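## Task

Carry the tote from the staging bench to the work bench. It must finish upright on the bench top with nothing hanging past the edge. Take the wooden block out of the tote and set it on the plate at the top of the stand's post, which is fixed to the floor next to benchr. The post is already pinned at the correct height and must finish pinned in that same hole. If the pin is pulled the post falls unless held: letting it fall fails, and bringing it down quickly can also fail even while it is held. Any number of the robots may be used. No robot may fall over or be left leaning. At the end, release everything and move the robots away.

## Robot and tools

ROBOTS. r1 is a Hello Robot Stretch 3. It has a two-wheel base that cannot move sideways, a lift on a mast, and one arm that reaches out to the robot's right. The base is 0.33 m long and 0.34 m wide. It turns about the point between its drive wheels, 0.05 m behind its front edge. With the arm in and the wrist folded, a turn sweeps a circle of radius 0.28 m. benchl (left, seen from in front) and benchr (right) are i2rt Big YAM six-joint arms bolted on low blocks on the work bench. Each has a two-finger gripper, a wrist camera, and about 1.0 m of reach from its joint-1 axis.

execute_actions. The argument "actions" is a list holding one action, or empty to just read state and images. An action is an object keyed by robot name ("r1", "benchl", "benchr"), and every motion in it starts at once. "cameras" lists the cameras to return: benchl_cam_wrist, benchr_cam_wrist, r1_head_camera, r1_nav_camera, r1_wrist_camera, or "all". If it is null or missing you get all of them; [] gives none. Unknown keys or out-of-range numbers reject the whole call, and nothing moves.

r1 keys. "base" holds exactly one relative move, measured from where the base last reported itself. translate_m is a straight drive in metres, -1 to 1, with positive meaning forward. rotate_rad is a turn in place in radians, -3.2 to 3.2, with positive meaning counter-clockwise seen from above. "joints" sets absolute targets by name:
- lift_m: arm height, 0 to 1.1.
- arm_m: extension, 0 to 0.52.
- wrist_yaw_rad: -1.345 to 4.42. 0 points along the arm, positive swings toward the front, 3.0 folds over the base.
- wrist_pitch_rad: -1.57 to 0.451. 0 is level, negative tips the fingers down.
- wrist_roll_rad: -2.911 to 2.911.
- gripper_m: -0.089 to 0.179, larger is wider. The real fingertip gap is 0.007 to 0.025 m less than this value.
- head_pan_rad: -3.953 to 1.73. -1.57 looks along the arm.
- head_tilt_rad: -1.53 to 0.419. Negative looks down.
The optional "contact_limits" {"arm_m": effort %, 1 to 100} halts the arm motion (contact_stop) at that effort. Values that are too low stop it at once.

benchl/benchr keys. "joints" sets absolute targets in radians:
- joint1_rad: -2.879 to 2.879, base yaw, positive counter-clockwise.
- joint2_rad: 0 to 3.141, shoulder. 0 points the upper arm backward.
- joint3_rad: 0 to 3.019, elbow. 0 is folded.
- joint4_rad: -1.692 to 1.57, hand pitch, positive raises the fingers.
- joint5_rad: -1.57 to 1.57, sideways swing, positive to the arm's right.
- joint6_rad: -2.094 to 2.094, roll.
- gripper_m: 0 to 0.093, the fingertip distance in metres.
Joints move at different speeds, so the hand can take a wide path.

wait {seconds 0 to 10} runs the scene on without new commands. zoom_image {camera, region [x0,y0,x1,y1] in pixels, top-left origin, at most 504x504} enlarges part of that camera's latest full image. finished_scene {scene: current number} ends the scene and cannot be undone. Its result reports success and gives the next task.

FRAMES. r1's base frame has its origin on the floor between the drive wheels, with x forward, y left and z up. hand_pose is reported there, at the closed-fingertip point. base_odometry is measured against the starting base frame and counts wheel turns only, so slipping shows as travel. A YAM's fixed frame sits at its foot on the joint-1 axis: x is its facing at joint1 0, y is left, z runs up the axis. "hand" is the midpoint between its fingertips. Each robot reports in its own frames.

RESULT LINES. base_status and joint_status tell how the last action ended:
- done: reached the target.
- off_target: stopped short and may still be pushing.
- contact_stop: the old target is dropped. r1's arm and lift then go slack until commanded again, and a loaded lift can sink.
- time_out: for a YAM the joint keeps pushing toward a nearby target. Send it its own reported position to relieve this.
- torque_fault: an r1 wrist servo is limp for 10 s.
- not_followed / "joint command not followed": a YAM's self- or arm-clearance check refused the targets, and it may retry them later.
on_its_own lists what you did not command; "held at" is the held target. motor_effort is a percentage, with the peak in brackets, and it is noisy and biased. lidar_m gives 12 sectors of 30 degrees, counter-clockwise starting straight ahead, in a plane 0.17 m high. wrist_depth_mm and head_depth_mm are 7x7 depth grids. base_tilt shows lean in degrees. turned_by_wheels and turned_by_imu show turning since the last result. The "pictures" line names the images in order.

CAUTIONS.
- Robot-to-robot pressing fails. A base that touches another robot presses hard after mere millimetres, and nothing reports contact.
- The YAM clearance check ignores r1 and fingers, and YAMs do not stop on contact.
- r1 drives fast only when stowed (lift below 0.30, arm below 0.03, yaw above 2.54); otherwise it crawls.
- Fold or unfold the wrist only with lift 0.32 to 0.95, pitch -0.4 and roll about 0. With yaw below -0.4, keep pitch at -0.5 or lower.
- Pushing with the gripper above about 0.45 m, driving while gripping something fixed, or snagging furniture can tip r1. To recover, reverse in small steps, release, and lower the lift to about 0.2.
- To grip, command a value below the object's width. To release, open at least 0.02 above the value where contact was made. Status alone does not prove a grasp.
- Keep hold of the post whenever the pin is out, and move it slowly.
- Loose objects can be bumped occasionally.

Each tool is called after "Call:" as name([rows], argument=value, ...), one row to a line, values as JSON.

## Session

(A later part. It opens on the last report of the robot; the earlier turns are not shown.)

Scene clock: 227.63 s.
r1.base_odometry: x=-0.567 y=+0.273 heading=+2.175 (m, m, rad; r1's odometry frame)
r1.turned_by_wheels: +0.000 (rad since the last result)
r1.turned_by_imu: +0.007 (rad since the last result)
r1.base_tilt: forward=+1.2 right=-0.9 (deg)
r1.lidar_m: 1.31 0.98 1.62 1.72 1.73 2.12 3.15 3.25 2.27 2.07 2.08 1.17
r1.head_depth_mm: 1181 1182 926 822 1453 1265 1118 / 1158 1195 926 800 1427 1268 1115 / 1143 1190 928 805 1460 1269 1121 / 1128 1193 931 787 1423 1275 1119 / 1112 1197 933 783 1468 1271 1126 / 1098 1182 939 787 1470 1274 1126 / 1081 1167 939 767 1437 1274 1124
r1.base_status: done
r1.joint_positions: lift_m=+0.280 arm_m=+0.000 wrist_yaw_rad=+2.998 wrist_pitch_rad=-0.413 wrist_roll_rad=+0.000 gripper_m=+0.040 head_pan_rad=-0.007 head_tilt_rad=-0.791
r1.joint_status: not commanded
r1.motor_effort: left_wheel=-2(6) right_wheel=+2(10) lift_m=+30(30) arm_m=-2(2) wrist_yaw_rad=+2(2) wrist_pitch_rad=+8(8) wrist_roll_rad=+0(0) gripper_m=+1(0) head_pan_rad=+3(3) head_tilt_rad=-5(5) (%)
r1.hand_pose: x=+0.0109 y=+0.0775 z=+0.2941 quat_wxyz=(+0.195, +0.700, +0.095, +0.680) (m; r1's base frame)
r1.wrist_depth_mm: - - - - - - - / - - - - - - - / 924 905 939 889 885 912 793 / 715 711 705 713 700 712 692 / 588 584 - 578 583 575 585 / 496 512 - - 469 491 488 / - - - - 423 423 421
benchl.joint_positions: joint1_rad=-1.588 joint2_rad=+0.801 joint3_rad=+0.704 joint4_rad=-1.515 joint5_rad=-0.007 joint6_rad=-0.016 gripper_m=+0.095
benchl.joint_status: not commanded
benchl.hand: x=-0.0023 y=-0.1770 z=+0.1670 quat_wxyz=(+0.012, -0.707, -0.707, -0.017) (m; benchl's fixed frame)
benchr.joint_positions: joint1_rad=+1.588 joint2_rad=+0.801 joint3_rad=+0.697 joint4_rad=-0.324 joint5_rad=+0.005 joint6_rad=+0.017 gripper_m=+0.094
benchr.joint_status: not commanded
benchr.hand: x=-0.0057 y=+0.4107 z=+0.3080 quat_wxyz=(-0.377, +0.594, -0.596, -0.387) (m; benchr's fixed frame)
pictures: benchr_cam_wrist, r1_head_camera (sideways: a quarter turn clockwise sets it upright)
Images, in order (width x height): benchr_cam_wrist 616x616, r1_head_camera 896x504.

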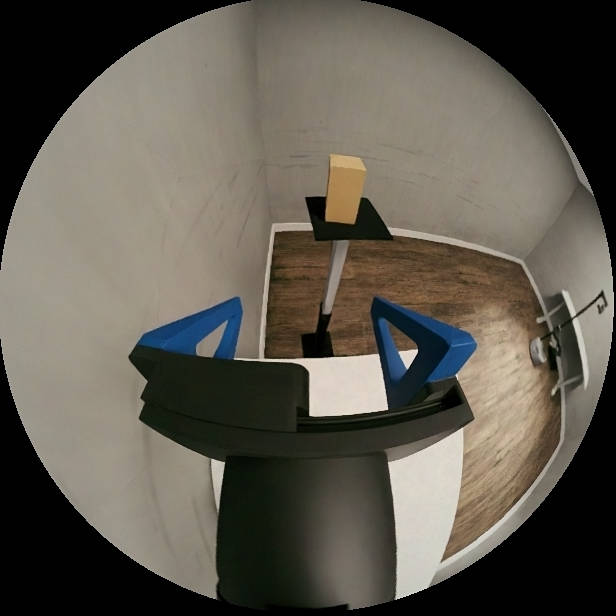

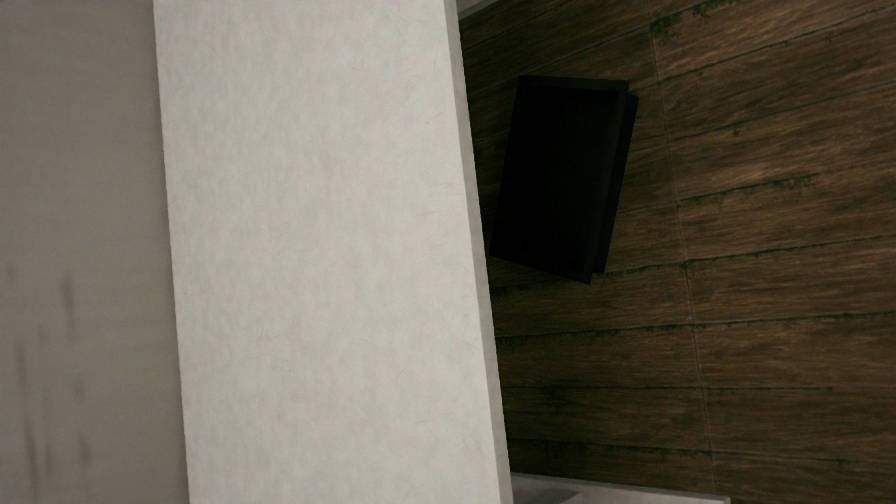

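Wall centre ~0.72 ahead, 0.15 right, normal ≈ that bearing.

Call:
execute_actions([
  {"r1":{"base":{"rotate_rad":-0.19}}},
], cameras=[])

Call:
execute_actions([
  {"r1":{"base":{"translate_m":0.17}}},
], cameras=[])

Call:
execute_actions([
  {"r1":{"base":{"rotate_rad":1.6},"joints":{"lift_m":0.35,"head_pan_rad":-1.57,"head_tilt_rad":-1.1}}},
], cameras=[])

Call:
execute_actions([
  {"r1":{"joints":{"wrist_yaw_rad":0,"arm_m":0.15}}},
], cameras=[])

Call:
execute_actions([
  {"r1":{"joints":{"wrist_pitch_rad":-1.5,"wrist_roll_rad":1.57,"arm_m":0.41,"lift_m":0.28,"gripper_m":0.1}}},
], cameras=["r1_head_camera","r1_wrist_camera"])

Scene clock: 234.97 s.
r1.base_odometry: x=-0.567 y=+0.273 heading=+1.986 (m, m, rad; r1's odometry frame)
r1.turned_by_wheels: -0.190 (rad since the last result)
r1.turned_by_imu: -0.189 (rad since the last result)
r1.base_tilt: forward=+1.2 right=-1.0 (deg)
r1.lidar_m: 1.32 1.01 0.97 1.73 1.72 1.90 3.02 3.06 2.53 2.08 2.06 1.16
r1.head_depth_mm: 1313 1186 926 1571 1448 1268 1117 / 1267 1188 926 1599 1459 1266 1120 / 1226 1193 931 829 1430 1266 1122 / 1181 1196 930 808 1457 1270 1120 / 1145 1204 934 784 1435 1268 1125 / 1111 1193 935 769 1466 1270 1124 / 1074 1155 940 768 1438 1277 1122
r1.base_status: done
r1.joint_positions: lift_m=+0.280 arm_m=+0.000 wrist_yaw_rad=+2.998 wrist_pitch_rad=-0.413 wrist_roll_rad=+0.000 gripper_m=+0.040 head_pan_rad=-0.007 head_tilt_rad=-0.791
r1.joint_status: not commanded
r1.motor_effort: left_wheel=+1(6) right_wheel=-2(7) lift_m=+30(30) arm_m=-2(2) wrist_yaw_rad=+1(1) wrist_pitch_rad=+8(8) wrist_roll_rad=+0(0) gripper_m=+0(1) head_pan_rad=+3(3) head_tilt_rad=-4(5) (%)
r1.hand_pose: x=+0.0109 y=+0.0775 z=+0.2941 quat_wxyz=(+0.195, +0.700, +0.095, +0.680) (m; r1's base frame)
r1.wrist_depth_mm: - - - - - - - / - - - - - - - / 920 906 943 910 928 877 879 / 697 713 713 700 692 689 702 / 591 588 - 581 593 582 566 / 492 505 - - 469 489 483 / - - - - 427 425 420
benchl.joint_positions: joint1_rad=-1.588 joint2_rad=+0.801 joint3_rad=+0.704 joint4_rad=-1.515 joint5_rad=-0.007 joint6_rad=-0.016 gripper_m=+0.095
benchl.joint_status: not commanded
benchl.hand: x=-0.0023 y=-0.1770 z=+0.1670 quat_wxyz=(+0.012, -0.707, -0.707, -0.017) (m; benchl's fixed frame)
benchr.joint_positions: joint1_rad=+1.588 joint2_rad=+0.801 joint3_rad=+0.697 joint4_rad=-0.324 joint5_rad=+0.005 joint6_rad=+0.017 gripper_m=+0.094
benchr.joint_status: not commanded
benchr.hand: x=-0.0057 y=+0.4107 z=+0.3080 quat_wxyz=(-0.377, +0.594, -0.596, -0.387) (m; benchr's fixed frame)
pictures: none
No camera images: the call's "cameras" was empty. Leave "cameras" out to get every camera's image.

Scene clock: 237.20 s.
r1.base_odometry: x=-0.635 y=+0.428 heading=+1.986 (m, m, rad; r1's odometry frame)
r1.turned_by_wheels: +0.000 (rad since the last result)
r1.turned_by_imu: +0.001 (rad since the last result)
r1.base_tilt: forward=+1.3 right=-1.2 (deg)
r1.lidar_m: 1.15 1.14 0.86 1.78 1.77 1.97 3.12 3.39 2.46 2.02 2.01 1.01
r1.head_depth_mm: 1145 1187 928 758 1412 1266 1117 / 1101 1190 929 761 1398 1268 1117 / 1070 1156 932 764 1280 1247 1119 / 1033 1137 932 763 677 1249 1119 / 998 1106 934 766 662 1255 1125 / 965 1079 936 769 649 1271 1117 / 935 1063 939 767 648 1251 1127
r1.base_status: done
r1.joint_positions: lift_m=+0.280 arm_m=+0.000 wrist_yaw_rad=+2.998 wrist_pitch_rad=-0.413 wrist_roll_rad=+0.000 gripper_m=+0.040 head_pan_rad=-0.007 head_tilt_rad=-0.791
r1.joint_status: not commanded
r1.motor_effort: left_wheel=+1(8) right_wheel=-2(5) lift_m=+30(29) arm_m=-2(2) wrist_yaw_rad=+1(0) wrist_pitch_rad=+8(8) wrist_roll_rad=+0(0) gripper_m=+0(0) head_pan_rad=+3(3) head_tilt_rad=-5(5) (%)
r1.hand_pose: x=+0.0109 y=+0.0775 z=+0.2941 quat_wxyz=(+0.195, +0.700, +0.095, +0.680) (m; r1's base frame)
r1.wrist_depth_mm: - - - - - - 944 / - - - - - - - / 915 910 913 926 807 874 881 / 707 723 702 703 698 700 697 / 588 575 - 583 587 574 574 / 491 506 - - 465 485 489 / - - - - 425 425 421
benchl.joint_positions: joint1_rad=-1.588 joint2_rad=+0.801 joint3_rad=+0.704 joint4_rad=-1.515 joint5_rad=-0.007 joint6_rad=-0.016 gripper_m=+0.095
benchl.joint_status: not commanded
benchl.hand: x=-0.0023 y=-0.1770 z=+0.1670 quat_wxyz=(+0.012, -0.707, -0.707, -0.017) (m; benchl's fixed frame)
benchr.joint_positions: joint1_rad=+1.588 joint2_rad=+0.801 joint3_rad=+0.697 joint4_rad=-0.324 joint5_rad=+0.005 joint6_rad=+0.017 gripper_m=+0.094
benchr.joint_status: not commanded
benchr.hand: x=-0.0057 y=+0.4107 z=+0.3080 quat_wxyz=(-0.377, +0.594, -0.596, -0.387) (m; benchr's fixed frame)
pictures: none
No camera images: the call's "cameras" was empty. Leave "cameras" out to get every camera's image.

Scene clock: 240.63 s.
r1.base_odometry: x=-0.635 y=+0.428 heading=-2.698 (m, m, rad; r1's odometry frame)
r1.turned_by_wheels: +1.600 (rad since the last result)
r1.turned_by_imu: +1.588 (rad since the last result)
r1.base_tilt: forward=+1.2 right=-1.0 (deg)
r1.lidar_m: 1.78 1.78 2.00 3.23 3.65 2.40 2.01 2.01 1.01 1.15 1.15 0.86
r1.head_depth_mm: 844 746 698 1389 1272 1168 1108 / 846 748 690 1369 1267 1193 - / 847 749 681 1391 1284 - - / 849 749 672 1390 1300 1188 - / 855 755 674 1355 1285 1177 1093 / 856 754 676 1367 1283 1182 1095 / 860 757 678 1356 1292 1191 1097
r1.base_status: done
r1.joint_positions: lift_m=+0.350 arm_m=+0.000 wrist_yaw_rad=+2.998 wrist_pitch_rad=-0.414 wrist_roll_rad=+0.000 gripper_m=+0.040 head_pan_rad=-1.563 head_tilt_rad=-1.087
r1.joint_status: all done
r1.motor_effort: left_wheel=-2(7) right_wheel=+2(8) lift_m=+51(55) arm_m=-3(2) wrist_yaw_rad=+1(1) wrist_pitch_rad=+8(8) wrist_roll_rad=+0(0) gripper_m=+0(0) head_pan_rad=-3(34) head_tilt_rad=-8(34) (%)
r1.hand_pose: x=+0.0109 y=+0.0774 z=+0.3633 quat_wxyz=(+0.195, +0.700, +0.095, +0.680) (m; r1's base frame)
r1.wrist_depth_mm: - - - - - - - / - - - - - - - / - - - - - - - / 838 830 820 831 824 819 827 / 684 679 - 676 687 687 680 / 579 582 - 579 553 574 566 / 506 514 - - 496 495 494
benchl.joint_positions: joint1_rad=-1.588 joint2_rad=+0.801 joint3_rad=+0.704 joint4_rad=-1.515 joint5_rad=-0.007 joint6_rad=-0.016 gripper_m=+0.095
benchl.joint_status: not commanded
benchl.hand: x=-0.0023 y=-0.1770 z=+0.1670 quat_wxyz=(+0.012, -0.707, -0.707, -0.017) (m; benchl's fixed frame)
benchr.joint_positions: joint1_rad=+1.588 joint2_rad=+0.801 joint3_rad=+0.697 joint4_rad=-0.324 joint5_rad=+0.005 joint6_rad=+0.017 gripper_m=+0.094
benchr.joint_status: not commanded
benchr.hand: x=-0.0057 y=+0.4107 z=+0.3080 quat_wxyz=(-0.377, +0.594, -0.596, -0.387) (m; benchr's fixed frame)
pictures: none
No camera images: the call's "cameras" was empty. Leave "cameras" out to get every camera's image.

Scene clock: 243.13 s.
r1.base_odometry: x=-0.635 y=+0.428 heading=-2.698 (m, m, rad; r1's odometry frame)
r1.turned_by_wheels: +0.000 (rad since the last result)
r1.turned_by_imu: +0.000 (rad since the last result)
r1.base_tilt: forward=+1.2 right=-1.1 (deg)
r1.lidar_m: 1.78 1.78 1.99 3.23 3.64 2.40 2.01 2.01 1.01 1.15 1.14 0.86
r1.head_depth_mm: 842 744 698 1387 1274 1174 1105 / 844 746 690 1374 1275 1203 - / 848 750 681 1409 1249 - - / 850 750 674 1394 1273 1198 - / 850 753 675 1343 1279 1175 1092 / 855 754 676 1365 1284 1182 1097 / 859 757 678 1349 1287 1187 1094
r1.base_status: not commanded
r1.joint_positions: lift_m=+0.350 arm_m=+0.150 wrist_yaw_rad=+0.003 wrist_pitch_rad=-0.414 wrist_roll_rad=+0.000 gripper_m=+0.040 head_pan_rad=-1.563 head_tilt_rad=-1.087
r1.joint_status: all done
r1.motor_effort: left_wheel=-2(2) right_wheel=+1(2) lift_m=+50(50) arm_m=+2(2) wrist_yaw_rad=-1(2) wrist_pitch_rad=+8(8) wrist_roll_rad=+0(0) gripper_m=+0(0) head_pan_rad=-3(2) head_tilt_rad=-7(7) (%)
r1.hand_pose: x=-0.0208 y=-0.5196 z=+0.3633 quat_wxyz=(+0.693, +0.146, -0.691, -0.144) (m; r1's base frame)
r1.wrist_depth_mm: 611 647 693 755 809 891 518 / 669 698 756 816 889 998 538 / 703 776 832 905 946 - 583 / 764 821 836 827 827 753 752 / 693 681 596 586 689 678 644 / 584 576 537 566 533 561 542 / 503 502 493 493 494 492 493
benchl.joint_positions: joint1_rad=-1.588 joint2_rad=+0.801 joint3_rad=+0.704 joint4_rad=-1.515 joint5_rad=-0.007 joint6_rad=-0.016 gripper_m=+0.095
benchl.joint_status: not commanded
benchl.hand: x=-0.0023 y=-0.1770 z=+0.1670 quat_wxyz=(+0.012, -0.707, -0.707, -0.017) (m; benchl's fixed frame)
benchr.joint_positions: joint1_rad=+1.588 joint2_rad=+0.801 joint3_rad=+0.697 joint4_rad=-0.324 joint5_rad=+0.005 joint6_rad=+0.017 gripper_m=+0.094
benchr.joint_status: not commanded
benchr.hand: x=-0.0057 y=+0.4107 z=+0.3080 quat_wxyz=(-0.377, +0.594, -0.596, -0.387) (m; benchr's fixed frame)
pictures: none
No camera images: the call's "cameras" was empty. Leave "cameras" out to get every camera's image.

Scene clock: 246.27 s.
r1.base_odometry: x=-0.635 y=+0.428 heading=-2.698 (m, m, rad; r1's odometry frame)
r1.turned_by_wheels: +0.000 (rad since the last result)
r1.turned_by_imu: -0.001 (rad since the last result)
r1.base_tilt: forward=+1.2 right=-0.9 (deg)
r1.lidar_m: 1.78 1.78 2.00 3.22 3.65 2.40 2.01 2.00 1.01 1.15 1.15 0.86
r1.head_depth_mm: 844 743 696 1381 1270 1169 1108 / 843 745 688 1372 1271 1202 - / 844 747 671 1376 1269 - - / 849 752 673 1363 1280 1205 - / 852 752 675 1341 1285 1179 1093 / 855 756 677 1361 1282 1186 1095 / 857 759 679 1349 1292 1186 1096
r1.base_status: not commanded
r1.joint_positions: lift_m=+0.280 arm_m=+0.410 wrist_yaw_rad=+0.001 wrist_pitch_rad=-1.493 wrist_roll_rad=+1.566 gripper_m=+0.100 head_pan_rad=-1.563 head_tilt_rad=-1.087
r1.joint_status: all done
r1.motor_effort: left_wheel=-2(2) right_wheel=+2(2) lift_m=+29(44) arm_m=+2(1) wrist_yaw_rad=-1(2) wrist_pitch_rad=-4(9) wrist_roll_rad=+2(1) gripper_m=+1(80) head_pan_rad=-3(3) head_tilt_rad=-7(7) (%)
r1.hand_pose: x=-0.0215 y=-0.5503 z=+0.1617 quat_wxyz=(+0.003, +0.002, -0.734, -0.679) (m; r1's base frame)
r1.wrist_depth_mm: 278 310 300 292 288 282 274 / 284 318 310 301 297 289 281 / 288 331 323 310 307 298 292 / 293 342 335 322 318 308 298 / 296 354 345 333 333 319 310 / 296 366 364 347 343 330 322 / 308 368 373 357 355 343 331
benchl.joint_positions: joint1_rad=-1.588 joint2_rad=+0.801 joint3_rad=+0.704 joint4_rad=-1.515 joint5_rad=-0.007 joint6_rad=-0.016 gripper_m=+0.095
benchl.joint_status: not commanded
benchl.hand: x=-0.0023 y=-0.1770 z=+0.1670 quat_wxyz=(+0.012, -0.707, -0.707, -0.017) (m; benchl's fixed frame)
benchr.joint_positions: joint1_rad=+1.588 joint2_rad=+0.801 joint3_rad=+0.697 joint4_rad=-0.324 joint5_rad=+0.005 joint6_rad=+0.017 gripper_m=+0.094
benchr.joint_status: not commanded
benchr.hand: x=-0.0057 y=+0.4107 z=+0.3080 quat_wxyz=(-0.377, +0.594, -0.596, -0.387) (m; benchr's fixed frame)
pictures: r1_head_camera (sideways: a quarter turn clockwise sets it upright), r1_wrist_camera
Images, in order (width x height): r1_head_camera 896x504, r1_wrist_camera 644x364.

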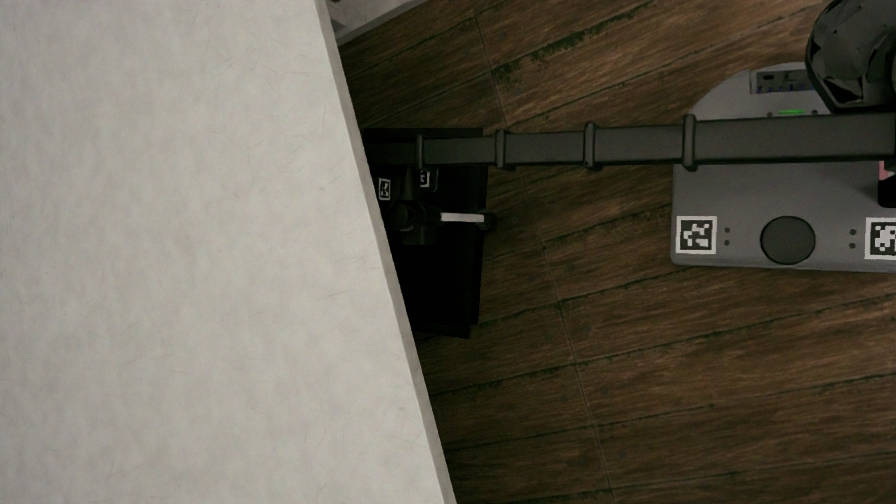

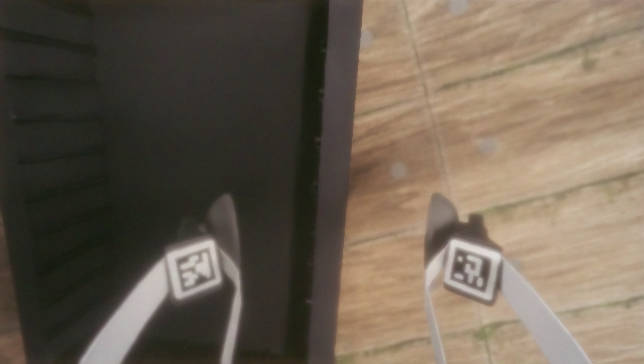

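Call:
execute_actions([
  {"r1":{"base":{"translate_m":0.015},"joints":{"lift_m":0.16}}},
], cameras=[])

Call:
execute_actions([
  {"r1":{"joints":{"gripper_m":-0.035}}},
], cameras=[])

Call:
execute_actions([
  {"r1":{"joints":{"lift_m":0.45,"arm_m":0.2}}},
], cameras=["r1_head_camera","r1_wrist_camera"])

Scene clock: 257.23 s.
r1.base_odometry: x=-0.649 y=+0.422 heading=-2.698 (m, m, rad; r1's odometry frame)
r1.turned_by_wheels: +0.000 (rad since the last result)
r1.turned_by_imu: -0.001 (rad since the last result)
r1.base_tilt: forward=+1.3 right=-1.1 (deg)
r1.lidar_m: 1.76 1.76 1.98 3.27 3.65 2.41 2.03 2.02 1.02 1.14 1.14 0.85
r1.head_depth_mm: 842 745 690 1388 1267 1173 1101 / 844 746 679 1368 1273 1199 - / 847 750 672 1348 1271 - - / 851 750 673 1358 1279 1204 - / 853 751 675 1349 1280 1176 1094 / 855 753 676 1345 1284 1185 1095 / 857 756 678 642 1290 1179 1092
r1.base_status: done
r1.joint_positions: lift_m=+0.160 arm_m=+0.410 wrist_yaw_rad=+0.001 wrist_pitch_rad=-1.493 wrist_roll_rad=+1.566 gripper_m=+0.100 head_pan_rad=-1.563 head_tilt_rad=-1.087
r1.joint_status: all done
r1.motor_effort: left_wheel=-1(3) right_wheel=+2(6) lift_m=+29(31) arm_m=+2(2) wrist_yaw_rad=-1(1) wrist_pitch_rad=-4(4) wrist_roll_rad=+2(2) gripper_m=+0(0) head_pan_rad=-2(2) head_tilt_rad=-7(7) (%)
r1.hand_pose: x=-0.0215 y=-0.5502 z=+0.0417 quat_wxyz=(+0.003, +0.002, -0.734, -0.679) (m; r1's base frame)
r1.wrist_depth_mm: 194 188 182 99 177 172 168 / 201 195 191 102 183 178 174 / 207 203 197 106 189 184 180 / 216 210 203 111 196 190 185 / 225 218 210 114 205 194 191 / 233 228 219 119 211 201 198 / 245 236 229 125 218 213 205
benchl.joint_positions: joint1_rad=-1.588 joint2_rad=+0.801 joint3_rad=+0.704 joint4_rad=-1.515 joint5_rad=-0.007 joint6_rad=-0.016 gripper_m=+0.095
benchl.joint_status: not commanded
benchl.hand: x=-0.0023 y=-0.1770 z=+0.1670 quat_wxyz=(+0.012, -0.707, -0.707, -0.017) (m; benchl's fixed frame)
benchr.joint_positions: joint1_rad=+1.588 joint2_rad=+0.801 joint3_rad=+0.697 joint4_rad=-0.324 joint5_rad=+0.005 joint6_rad=+0.017 gripper_m=+0.094
benchr.joint_status: not commanded
benchr.hand: x=-0.0057 y=+0.4107 z=+0.3080 quat_wxyz=(-0.377, +0.594, -0.596, -0.387) (m; benchr's fixed frame)
pictures: none
No camera images: the call's "cameras" was empty. Leave "cameras" out to get every camera's image.

Scene clock: 259.07 s.
r1.base_odometry: x=-0.649 y=+0.422 heading=-2.698 (m, m, rad; r1's odometry frame)
r1.turned_by_wheels: +0.000 (rad since the last result)
r1.turned_by_imu: +0.000 (rad since the last result)
r1.base_tilt: forward=+1.2 right=-1.0 (deg)
r1.lidar_m: 1.76 1.76 1.99 3.26 3.65 2.41 2.03 2.02 1.02 1.15 1.14 0.85
r1.head_depth_mm: 843 742 688 1386 1268 1165 1103 / 842 746 678 1364 1268 1199 - / 846 749 671 1374 1275 - - / 852 752 674 1375 1276 1204 - / 851 754 676 1351 1280 1176 1096 / 855 757 675 1350 1283 1182 1097 / 858 757 677 641 1284 1186 1099
r1.base_status: not commanded
r1.joint_positions: lift_m=+0.160 arm_m=+0.410 wrist_yaw_rad=+0.001 wrist_pitch_rad=-1.490 wrist_roll_rad=+1.567 gripper_m=-0.034 head_pan_rad=-1.563 head_tilt_rad=-1.087
r1.joint_status: all done
r1.motor_effort: left_wheel=-2(2) right_wheel=+2(2) lift_m=+29(29) arm_m=+2(2) wrist_yaw_rad=-1(1) wrist_pitch_rad=-6(7) wrist_roll_rad=+1(2) gripper_m=-26(99) head_pan_rad=-2(2) head_tilt_rad=-7(7) (%)
r1.hand_pose: x=-0.0215 y=-0.5510 z=+0.0417 quat_wxyz=(+0.002, +0.001, -0.735, -0.678) (m; r1's base frame)
r1.wrist_depth_mm: 194 189 184 99 176 172 168 / 201 197 190 102 183 177 173 / 209 203 198 106 188 183 179 / 215 210 203 109 194 190 185 / 225 219 214 112 199 197 190 / 235 228 221 118 213 204 198 / 246 240 230 122 218 209 205
benchl.joint_positions: joint1_rad=-1.588 joint2_rad=+0.801 joint3_rad=+0.704 joint4_rad=-1.515 joint5_rad=-0.007 joint6_rad=-0.016 gripper_m=+0.095
benchl.joint_status: not commanded
benchl.hand: x=-0.0023 y=-0.1770 z=+0.1670 quat_wxyz=(+0.012, -0.707, -0.707, -0.017) (m; benchl's fixed frame)
benchr.joint_positions: joint1_rad=+1.588 joint2_rad=+0.801 joint3_rad=+0.697 joint4_rad=-0.324 joint5_rad=+0.005 joint6_rad=+0.017 gripper_m=+0.094
benchr.joint_status: not commanded
benchr.hand: x=-0.0057 y=+0.4107 z=+0.3080 quat_wxyz=(-0.377, +0.594, -0.596, -0.387) (m; benchr's fixed frame)
pictures: none
No camera images: the call's "cameras" was empty. Leave "cameras" out to get every camera's image.

Scene clock: 262.53 s.
r1.base_odometry: x=-0.649 y=+0.422 heading=-2.698 (m, m, rad; r1's odometry frame)
r1.turned_by_wheels: +0.000 (rad since the last result)
r1.turned_by_imu: -0.001 (rad since the last result)
r1.base_tilt: forward=+1.3 right=-1.0 (deg)
r1.lidar_m: 1.77 1.76 1.98 3.26 3.67 2.42 2.03 2.02 1.02 1.14 1.14 0.85
r1.head_depth_mm: 840 746 699 1381 1269 1169 1107 / 843 747 679 1409 1272 - - / 846 749 671 - 1239 1216 - / 849 751 673 1152 1234 1204 - / 853 752 675 1137 1235 1182 1092 / 854 756 677 1357 1283 1181 1101 / 857 756 678 640 1285 1184 1103
r1.base_status: not commanded
r1.joint_positions: lift_m=+0.449 arm_m=+0.200 wrist_yaw_rad=+0.000 wrist_pitch_rad=-1.512 wrist_roll_rad=+1.571 gripper_m=-0.028 head_pan_rad=-1.563 head_tilt_rad=-1.087
r1.joint_status: all done
r1.on_its_own: gripper_m is held at -0.029, not at your -0.035, by its stall guard, which is not easing now
r1.motor_effort: left_wheel=-2(3) right_wheel=+2(3) lift_m=+55(56) arm_m=-3(7) wrist_yaw_rad=+0(1) wrist_pitch_rad=+7(12) wrist_roll_rad=+0(1) gripper_m=-18(26) head_pan_rad=-2(2) head_tilt_rad=-7(7) (%)
r1.hand_pose: x=-0.0215 y=-0.3360 z=+0.3309 quat_wxyz=(+0.000, +0.000, -0.727, -0.686) (m; r1's base frame)
r1.wrist_depth_mm: 252 277 235 115 438 435 - / 254 288 246 120 463 - - / 257 298 258 124 474 - - / 265 308 274 128 483 - - / 276 316 298 130 513 501 498 / 583 319 324 140 523 519 510 / 605 324 316 195 553 532 522
benchl.joint_positions: joint1_rad=-1.588 joint2_rad=+0.801 joint3_rad=+0.704 joint4_rad=-1.515 joint5_rad=-0.007 joint6_rad=-0.016 gripper_m=+0.095
benchl.joint_status: not commanded
benchl.hand: x=-0.0023 y=-0.1770 z=+0.1670 quat_wxyz=(+0.012, -0.707, -0.707, -0.017) (m; benchl's fixed frame)
benchr.joint_positions: joint1_rad=+1.588 joint2_rad=+0.801 joint3_rad=+0.697 joint4_rad=-0.324 joint5_rad=+0.005 joint6_rad=+0.017 gripper_m=+0.094
benchr.joint_status: not commanded
benchr.hand: x=-0.0057 y=+0.4107 z=+0.3080 quat_wxyz=(-0.377, +0.594, -0.596, -0.387) (m; benchr's fixed frame)
pictures: r1_head_camera (sideways: a quarter turn clockwise sets it upright), r1_wrist_camera
Images, in order (width x height): r1_head_camera 896x504, r1_wrist_camera 644x364.

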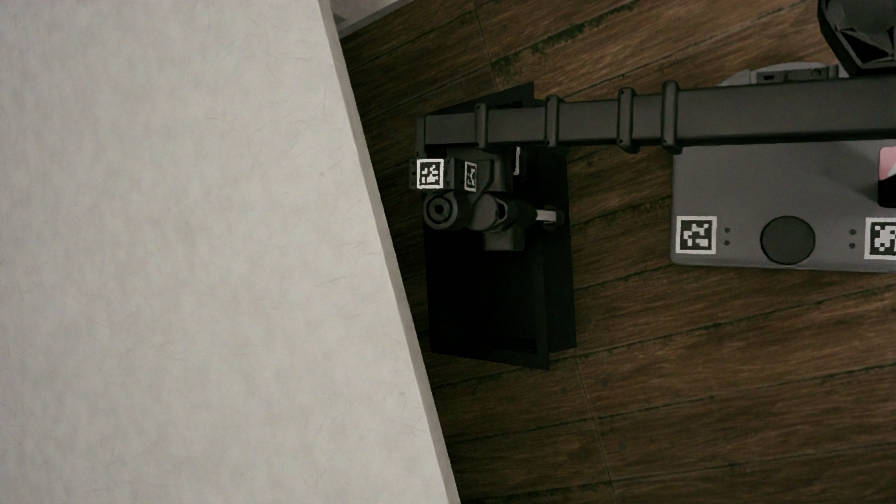

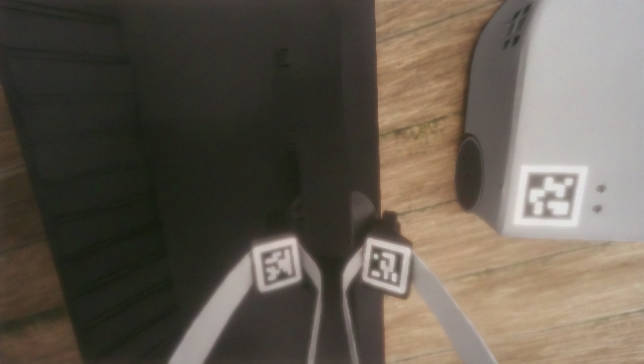

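Call:
execute_actions([
  {"r1":{"base":{"rotate_rad":2.08},"joints":{"arm_m":0.1,"head_pan_rad":0,"head_tilt_rad":-0.6}}},
], cameras=[])

Call:
execute_actions([
  {"r1":{"base":{"translate_m":1.0},"joints":{"lift_m":1.09}}},
], cameras=[])

Call:
execute_actions([
  {"r1":{"base":{"translate_m":1.0}}},
], cameras=["r1_head_camera","r1_nav_camera","benchl_cam_wrist"])

Scene clock: 271.13 s.
r1.base_odometry: x=-0.649 y=+0.422 heading=-0.618 (m, m, rad; r1's odometry frame)
r1.turned_by_wheels: +2.080 (rad since the last result)
r1.turned_by_imu: +2.066 (rad since the last result)
r1.base_tilt: forward=+1.4 right=-0.8 (deg)
r1.lidar_m: 3.25 2.43 2.03 2.02 1.37 1.15 1.14 0.85 1.76 1.76 1.98 3.23
r1.head_depth_mm: 2904 3214 2865 2124 1695 1405 1196 / 2920 3261 2867 2125 1693 1396 1193 / 3021 3375 2871 2118 1688 1399 1193 / 2977 3498 2840 2122 1689 1396 1193 / 3158 3491 2841 2108 1677 1397 1199 / 3268 3663 2872 2140 1683 1402 1197 / 3265 3479 2878 2133 1705 1412 1204
r1.base_status: done
r1.joint_positions: lift_m=+0.449 arm_m=+0.100 wrist_yaw_rad=+0.000 wrist_pitch_rad=-1.512 wrist_roll_rad=+1.571 gripper_m=-0.028 head_pan_rad=-0.007 head_tilt_rad=-0.606
r1.joint_status: all done
r1.on_its_own: gripper_m is held at -0.029, not at your -0.035, by its stall guard, which is not easing now
r1.motor_effort: left_wheel=-2(5) right_wheel=+2(7) lift_m=+55(55) arm_m=-3(5) wrist_yaw_rad=+0(1) wrist_pitch_rad=+7(7) wrist_roll_rad=+0(0) gripper_m=-18(17) head_pan_rad=+3(34) head_tilt_rad=+3(36) (%)
r1.hand_pose: x=-0.0215 y=-0.2360 z=+0.3309 quat_wxyz=(+0.000, +0.000, -0.727, -0.686) (m; r1's base frame)
r1.wrist_depth_mm: 253 277 235 115 446 - - / 255 286 246 120 325 - - / 255 297 260 124 197 - - / 265 306 274 128 - - - / 276 317 296 130 - 511 492 / 582 320 325 140 515 513 505 / 609 323 316 194 552 537 525
benchl.joint_positions: joint1_rad=-1.588 joint2_rad=+0.801 joint3_rad=+0.704 joint4_rad=-1.515 joint5_rad=-0.007 joint6_rad=-0.016 gripper_m=+0.095
benchl.joint_status: not commanded
benchl.hand: x=-0.0023 y=-0.1770 z=+0.1670 quat_wxyz=(+0.012, -0.707, -0.707, -0.017) (m; benchl's fixed frame)
benchr.joint_positions: joint1_rad=+1.588 joint2_rad=+0.801 joint3_rad=+0.697 joint4_rad=-0.324 joint5_rad=+0.005 joint6_rad=+0.017 gripper_m=+0.094
benchr.joint_status: not commanded
benchr.hand: x=-0.0057 y=+0.4107 z=+0.3080 quat_wxyz=(-0.377, +0.594, -0.596, -0.387) (m; benchr's fixed frame)
pictures: none
No camera images: the call's "cameras" was empty. Leave "cameras" out to get every camera's image.

Scene clock: 282.83 s.
r1.base_odometry: x=+0.166 y=-0.157 heading=-0.618 (m, m, rad; r1's odometry frame)
r1.turned_by_wheels: +0.000 (rad since the last result)
r1.turned_by_imu: +0.005 (rad since the last result)
r1.base_tilt: forward=+1.3 right=-0.9 (deg)
r1.lidar_m: 2.37 2.17 1.82 1.82 2.04 1.78 1.83 2.35 1.97 1.97 2.21 2.25
r1.head_depth_mm: 2087 2023 2537 2128 1677 1396 1195 / 2166 2160 2589 2120 1697 1396 1194 / 2201 2170 2708 2127 1681 1403 1196 / 2239 2169 2686 2123 1691 1395 1201 / 2311 2380 2588 2123 1692 1400 1200 / 2379 2542 2847 2128 1692 1408 1198 / 2443 2712 2894 2123 1699 1404 1196
r1.base_status: done
r1.joint_positions: lift_m=+1.089 arm_m=+0.100 wrist_yaw_rad=+0.000 wrist_pitch_rad=-1.512 wrist_roll_rad=+1.571 gripper_m=-0.028 head_pan_rad=-0.007 head_tilt_rad=-0.606
r1.joint_status: all done
r1.on_its_own: gripper_m is held at -0.029, not at your -0.035, by its stall guard, which is not easing now
r1.motor_effort: left_wheel=-2(3) right_wheel=+2(7) lift_m=+55(58) arm_m=-3(3) wrist_yaw_rad=+0(0) wrist_pitch_rad=+7(7) wrist_roll_rad=+0(0) gripper_m=-18(17) head_pan_rad=+3(3) head_tilt_rad=+4(3) (%)
r1.hand_pose: x=-0.0215 y=-0.2360 z=+0.9710 quat_wxyz=(+0.000, +0.000, -0.727, -0.686) (m; r1's base frame)
r1.wrist_depth_mm: 254 277 236 115 - - - / 254 286 249 120 - - - / 264 298 260 124 - - - / 266 309 273 128 - - - / 277 316 294 131 - - - / - 319 326 139 - - - / - 323 314 194 - - -
benchl.joint_positions: joint1_rad=-1.588 joint2_rad=+0.801 joint3_rad=+0.704 joint4_rad=-1.515 joint5_rad=-0.007 joint6_rad=-0.016 gripper_m=+0.095
benchl.joint_status: not commanded
benchl.hand: x=-0.0023 y=-0.1770 z=+0.1670 quat_wxyz=(+0.012, -0.707, -0.707, -0.017) (m; benchl's fixed frame)
benchr.joint_positions: joint1_rad=+1.588 joint2_rad=+0.801 joint3_rad=+0.697 joint4_rad=-0.324 joint5_rad=+0.005 joint6_rad=+0.017 gripper_m=+0.094
benchr.joint_status: not commanded
benchr.hand: x=-0.0057 y=+0.4107 z=+0.3080 quat_wxyz=(-0.377, +0.594, -0.596, -0.387) (m; benchr's fixed frame)
pictures: none
No camera images: the call's "cameras" was empty. Leave "cameras" out to get every camera's image.

Scene clock: 294.53 s.
r1.base_odometry: x=+0.981 y=-0.737 heading=-0.618 (m, m, rad; r1's odometry frame)
r1.turned_by_wheels: +0.000 (rad since the last result)
r1.turned_by_imu: +0.005 (rad since the last result)
r1.base_tilt: forward=+1.3 right=-1.1 (deg)
r1.lidar_m: 1.38 1.39 1.60 1.60 1.81 2.71 2.84 2.59 2.18 2.18 1.61 1.37
r1.head_depth_mm: 1323 1467 1285 1067 1679 1398 1189 / 1321 1505 1285 1915 1684 1400 1193 / 1359 1541 1290 1919 1691 1405 1196 / 1422 1503 1293 1983 1693 1399 1198 / 1251 1625 1298 1955 1689 1408 1195 / 1473 1650 1294 1912 1704 1403 1197 / 1531 1710 1297 2065 1686 1410 1199
r1.base_status: done
r1.joint_positions: lift_m=+1.089 arm_m=+0.100 wrist_yaw_rad=+0.000 wrist_pitch_rad=-1.512 wrist_roll_rad=+1.571 gripper_m=-0.028 head_pan_rad=-0.007 head_tilt_rad=-0.606
r1.joint_status: not commanded
r1.on_its_own: gripper_m is held at -0.029, not at your -0.035, by its stall guard, which is not easing now
r1.motor_effort: left_wheel=-2(3) right_wheel=+2(7) lift_m=+56(54) arm_m=-2(3) wrist_yaw_rad=+0(1) wrist_pitch_rad=+7(7) wrist_roll_rad=+0(0) gripper_m=-17(18) head_pan_rad=+3(3) head_tilt_rad=+3(3) (%)
r1.hand_pose: x=-0.0215 y=-0.2360 z=+0.9710 quat_wxyz=(+0.000, +0.000, -0.727, -0.686) (m; r1's base frame)
r1.wrist_depth_mm: 254 277 236 115 - - 996 / 254 287 247 120 - - - / 265 297 258 124 - - - / 265 308 274 127 - - - / 276 317 298 130 - - - / - 318 324 139 - - - / - 323 317 195 - - -
benchl.joint_positions: joint1_rad=-1.588 joint2_rad=+0.801 joint3_rad=+0.704 joint4_rad=-1.515 joint5_rad=-0.007 joint6_rad=-0.016 gripper_m=+0.095
benchl.joint_status: not commanded
benchl.hand: x=-0.0023 y=-0.1770 z=+0.1670 quat_wxyz=(+0.012, -0.707, -0.707, -0.017) (m; benchl's fixed frame)
benchr.joint_positions: joint1_rad=+1.588 joint2_rad=+0.801 joint3_rad=+0.697 joint4_rad=-0.324 joint5_rad=+0.005 joint6_rad=+0.017 gripper_m=+0.094
benchr.joint_status: not commanded
benchr.hand: x=-0.0057 y=+0.4107 z=+0.3080 quat_wxyz=(-0.377, +0.594, -0.596, -0.387) (m; benchr's fixed frame)
pictures: benchl_cam_wrist, r1_head_camera (sideways: a quarter turn clockwise sets it upright), r1_nav_camera (sideways: a quarter turn counterclockwise sets it upright)
Images, in order (width x height): benchl_cam_wrist 616x616, r1_head_camera 896x504, r1_nav_camera 672x504.

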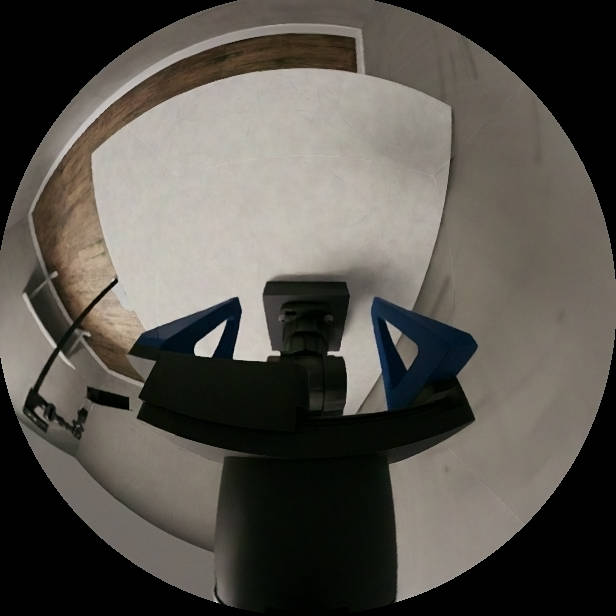

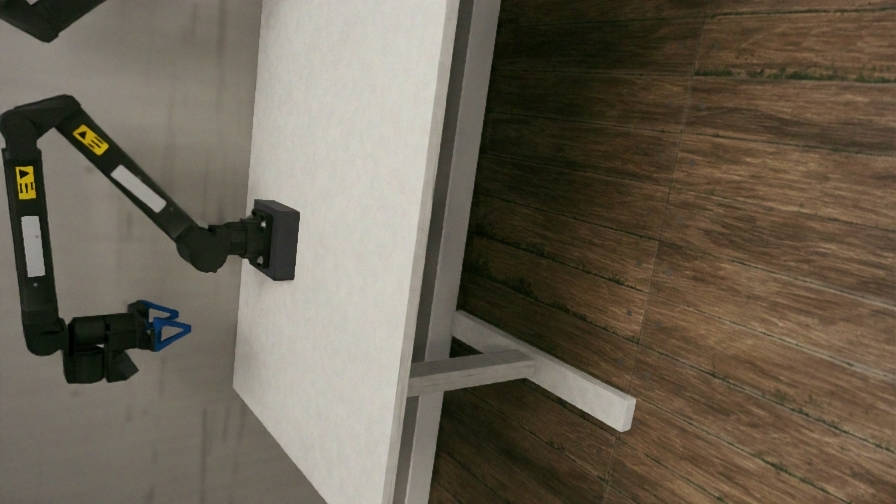

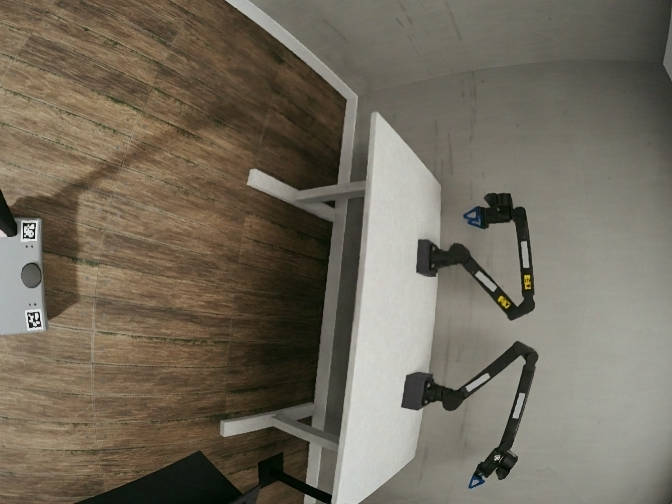

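Edge ~0.88 away; normal 0.21 to the right.

Call:
execute_actions([
  {"r1":{"base":{"translate_m":0.5}}},
], cameras=[])

Call:
execute_actions([
  {"r1":{"base":{"rotate_rad":1.37},"joints":{"head_pan_rad":-1.57,"head_tilt_rad":-0.8}}},
], cameras=[])

Call:
execute_actions([
  {"r1":{"joints":{"arm_m":0.4}}},
], cameras=["r1_head_camera","r1_wrist_camera","benchl_cam_wrist"])

Scene clock: 304.93 s.
r1.base_odometry: x=+1.389 y=-1.027 heading=-0.618 (m, m, rad; r1's odometry frame)
r1.turned_by_wheels: +0.000 (rad since the last result)
r1.turned_by_imu: +0.002 (rad since the last result)
r1.base_tilt: forward=+1.3 right=-1.1 (deg)
r1.lidar_m: 1.17 0.89 1.50 1.49 1.69 2.80 3.35 2.72 2.29 2.29 1.02 1.17
r1.head_depth_mm: 710 1020 1121 946 753 624 1198 / 732 817 1158 951 753 640 1195 / 925 1037 1167 950 752 657 1193 / 947 1102 927 955 753 673 1195 / 969 1106 1233 953 756 1303 1200 / 991 860 1236 954 756 1314 1203 / 1060 1198 1319 958 757 1343 1167
r1.base_status: done
r1.joint_positions: lift_m=+1.089 arm_m=+0.100 wrist_yaw_rad=+0.000 wrist_pitch_rad=-1.512 wrist_roll_rad=+1.571 gripper_m=-0.028 head_pan_rad=-0.007 head_tilt_rad=-0.606
r1.joint_status: not commanded
r1.on_its_own: gripper_m is held at -0.029, not at your -0.035, by its stall guard, which is not easing now
r1.motor_effort: left_wheel=-2(2) right_wheel=+1(6) lift_m=+55(55) arm_m=-3(2) wrist_yaw_rad=+0(1) wrist_pitch_rad=+7(7) wrist_roll_rad=+0(0) gripper_m=-18(17) head_pan_rad=+3(3) head_tilt_rad=+3(4) (%)
r1.hand_pose: x=-0.0215 y=-0.2360 z=+0.9710 quat_wxyz=(+0.000, +0.000, -0.727, -0.686) (m; r1's base frame)
r1.wrist_depth_mm: 252 278 234 115 - - - / 256 286 247 120 - - - / 266 300 260 125 - - - / 268 307 274 128 - - - / 278 320 296 130 - - - / - 320 322 139 - - - / 516 326 315 194 - - -
benchl.joint_positions: joint1_rad=-1.588 joint2_rad=+0.801 joint3_rad=+0.704 joint4_rad=-1.515 joint5_rad=-0.007 joint6_rad=-0.016 gripper_m=+0.095
benchl.joint_status: not commanded
benchl.hand: x=-0.0023 y=-0.1770 z=+0.1670 quat_wxyz=(+0.012, -0.707, -0.707, -0.017) (m; benchl's fixed frame)
benchr.joint_positions: joint1_rad=+1.588 joint2_rad=+0.801 joint3_rad=+0.697 joint4_rad=-0.324 joint5_rad=+0.005 joint6_rad=+0.017 gripper_m=+0.094
benchr.joint_status: not commanded
benchr.hand: x=-0.0057 y=+0.4107 z=+0.3080 quat_wxyz=(-0.377, +0.594, -0.596, -0.387) (m; benchr's fixed frame)
pictures: none
No camera images: the call's "cameras" was empty. Leave "cameras" out to get every camera's image.

Scene clock: 308.10 s.
r1.base_odometry: x=+1.389 y=-1.027 heading=+0.752 (m, m, rad; r1's odometry frame)
r1.turned_by_wheels: +1.370 (rad since the last result)
r1.turned_by_imu: +1.361 (rad since the last result)
r1.base_tilt: forward=+1.2 right=-1.1 (deg)
r1.lidar_m: 1.49 1.56 2.17 3.21 3.19 2.36 2.29 1.02 1.02 1.17 0.90 1.54
r1.head_depth_mm: - 1096 - 572 358 1241 1117 / - - - 575 357 1221 1120 / - - - - 352 1223 1118 / 986 1128 - 575 360 1222 1123 / 961 980 917 578 358 1230 1126 / 1016 1071 919 579 357 1227 1127 / 1002 1129 937 545 356 1209 1129
r1.base_status: done
r1.joint_positions: lift_m=+1.089 arm_m=+0.100 wrist_yaw_rad=+0.000 wrist_pitch_rad=-1.512 wrist_roll_rad=+1.571 gripper_m=-0.028 head_pan_rad=-1.563 head_tilt_rad=-0.790
r1.joint_status: all done
r1.on_its_own: gripper_m is held at -0.029, not at your -0.035, by its stall guard, which is not easing now
r1.motor_effort: left_wheel=-2(6) right_wheel=+2(7) lift_m=+55(55) arm_m=-3(2) wrist_yaw_rad=-1(0) wrist_pitch_rad=+7(7) wrist_roll_rad=+0(0) gripper_m=-18(17) head_pan_rad=-2(33) head_tilt_rad=-5(28) (%)
r1.hand_pose: x=-0.0215 y=-0.2360 z=+0.9710 quat_wxyz=(+0.000, +0.000, -0.727, -0.686) (m; r1's base frame)
r1.wrist_depth_mm: 253 278 235 115 - - 996 / 254 289 247 121 - - - / 256 300 259 124 - - - / 267 309 273 127 - - - / 277 316 294 130 - - - / 488 322 327 139 - - - / 503 323 314 193 - - -
benchl.joint_positions: joint1_rad=-1.588 joint2_rad=+0.801 joint3_rad=+0.704 joint4_rad=-1.515 joint5_rad=-0.007 joint6_rad=-0.016 gripper_m=+0.095
benchl.joint_status: not commanded
benchl.hand: x=-0.0023 y=-0.1770 z=+0.1670 quat_wxyz=(+0.012, -0.707, -0.707, -0.017) (m; benchl's fixed frame)
benchr.joint_positions: joint1_rad=+1.588 joint2_rad=+0.801 joint3_rad=+0.697 joint4_rad=-0.324 joint5_rad=+0.005 joint6_rad=+0.017 gripper_m=+0.094
benchr.joint_status: not commanded
benchr.hand: x=-0.0057 y=+0.4107 z=+0.3080 quat_wxyz=(-0.377, +0.594, -0.596, -0.387) (m; benchr's fixed frame)
pictures: none
No camera images: the call's "cameras" was empty. Leave "cameras" out to get every camera's image.

Scene clock: 311.53 s.
r1.base_odometry: x=+1.389 y=-1.027 heading=+0.752 (m, m, rad; r1's odometry frame)
r1.turned_by_wheels: +0.000 (rad since the last result)
r1.turned_by_imu: -0.001 (rad since the last result)
r1.base_tilt: forward=+1.3 right=-0.9 (deg)
r1.lidar_m: 1.49 1.56 2.17 3.62 3.18 2.35 2.29 1.02 1.02 1.17 0.89 1.54
r1.head_depth_mm: 988 1086 571 759 672 1262 1117 / 1031 1093 570 760 689 1267 1120 / - 1108 576 762 692 1268 1124 / 1035 1107 568 763 693 1269 1117 / 955 926 567 766 694 1274 1119 / 1015 862 566 766 695 1271 1121 / 999 1126 912 767 1331 1263 1126
r1.base_status: not commanded
r1.joint_positions: lift_m=+1.089 arm_m=+0.400 wrist_yaw_rad=+0.000 wrist_pitch_rad=-1.512 wrist_roll_rad=+1.571 gripper_m=-0.028 head_pan_rad=-1.563 head_tilt_rad=-0.790
r1.joint_status: all done
r1.on_its_own: gripper_m is held at -0.029, not at your -0.035, by its stall guard, which is not easing now
r1.motor_effort: left_wheel=-2(2) right_wheel=+2(2) lift_m=+55(55) arm_m=+2(1) wrist_yaw_rad=+0(0) wrist_pitch_rad=+7(7) wrist_roll_rad=+0(0) gripper_m=-17(17) head_pan_rad=-2(3) head_tilt_rad=-6(5) (%)
r1.hand_pose: x=-0.0215 y=-0.5355 z=+0.9710 quat_wxyz=(+0.000, +0.000, -0.727, -0.686) (m; r1's base frame)
r1.wrist_depth_mm: 253 279 235 115 366 - - / 254 287 246 120 382 - - / 257 296 260 125 392 - - / 266 306 274 128 405 - - / 276 317 297 130 429 - - / 397 322 325 140 449 - - / 378 323 317 194 462 - -
benchl.joint_positions: joint1_rad=-1.588 joint2_rad=+0.801 joint3_rad=+0.704 joint4_rad=-1.515 joint5_rad=-0.007 joint6_rad=-0.016 gripper_m=+0.095
benchl.joint_status: not commanded
benchl.hand: x=-0.0023 y=-0.1770 z=+0.1670 quat_wxyz=(+0.012, -0.707, -0.707, -0.017) (m; benchl's fixed frame)
benchr.joint_positions: joint1_rad=+1.588 joint2_rad=+0.801 joint3_rad=+0.697 joint4_rad=-0.324 joint5_rad=+0.005 joint6_rad=+0.017 gripper_m=+0.094
benchr.joint_status: not commanded
benchr.hand: x=-0.0057 y=+0.4107 z=+0.3080 quat_wxyz=(-0.377, +0.594, -0.596, -0.387) (m; benchr's fixed frame)
pictures: benchl_cam_wrist, r1_head_camera (sideways: a quarter turn clockwise sets it upright), r1_wrist_camera
Images, in order (width x height): benchl_cam_wrist 616x616, r1_head_camera 896x504, r1_wrist_camera 644x364.

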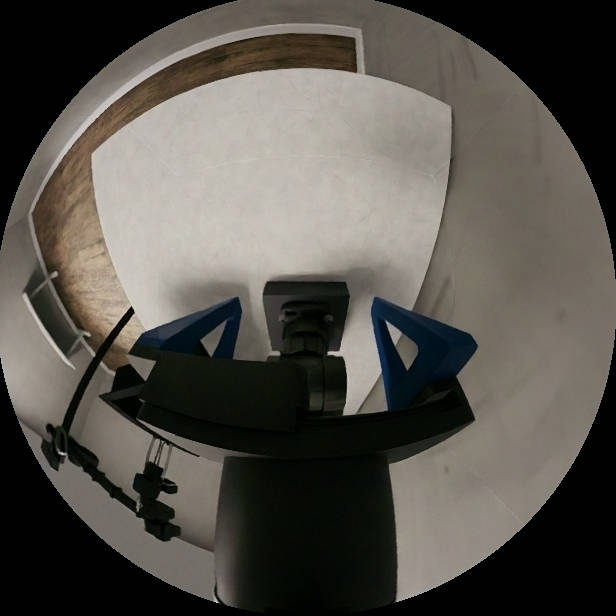

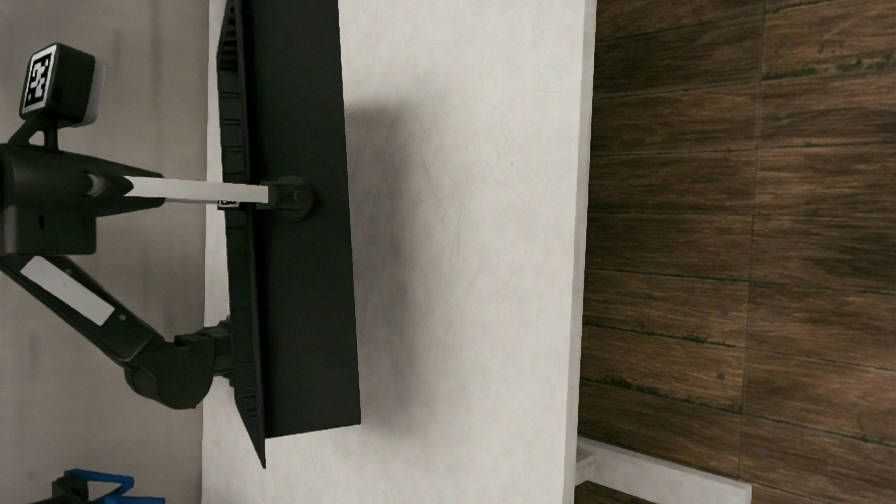

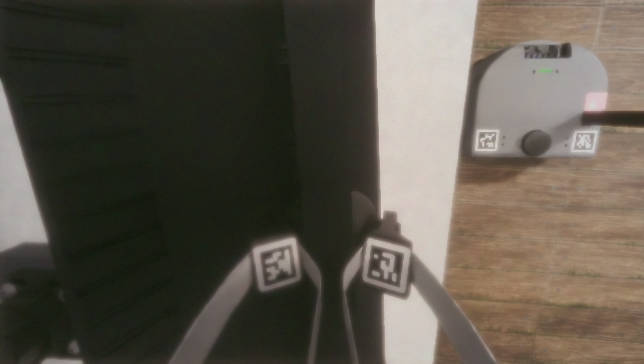

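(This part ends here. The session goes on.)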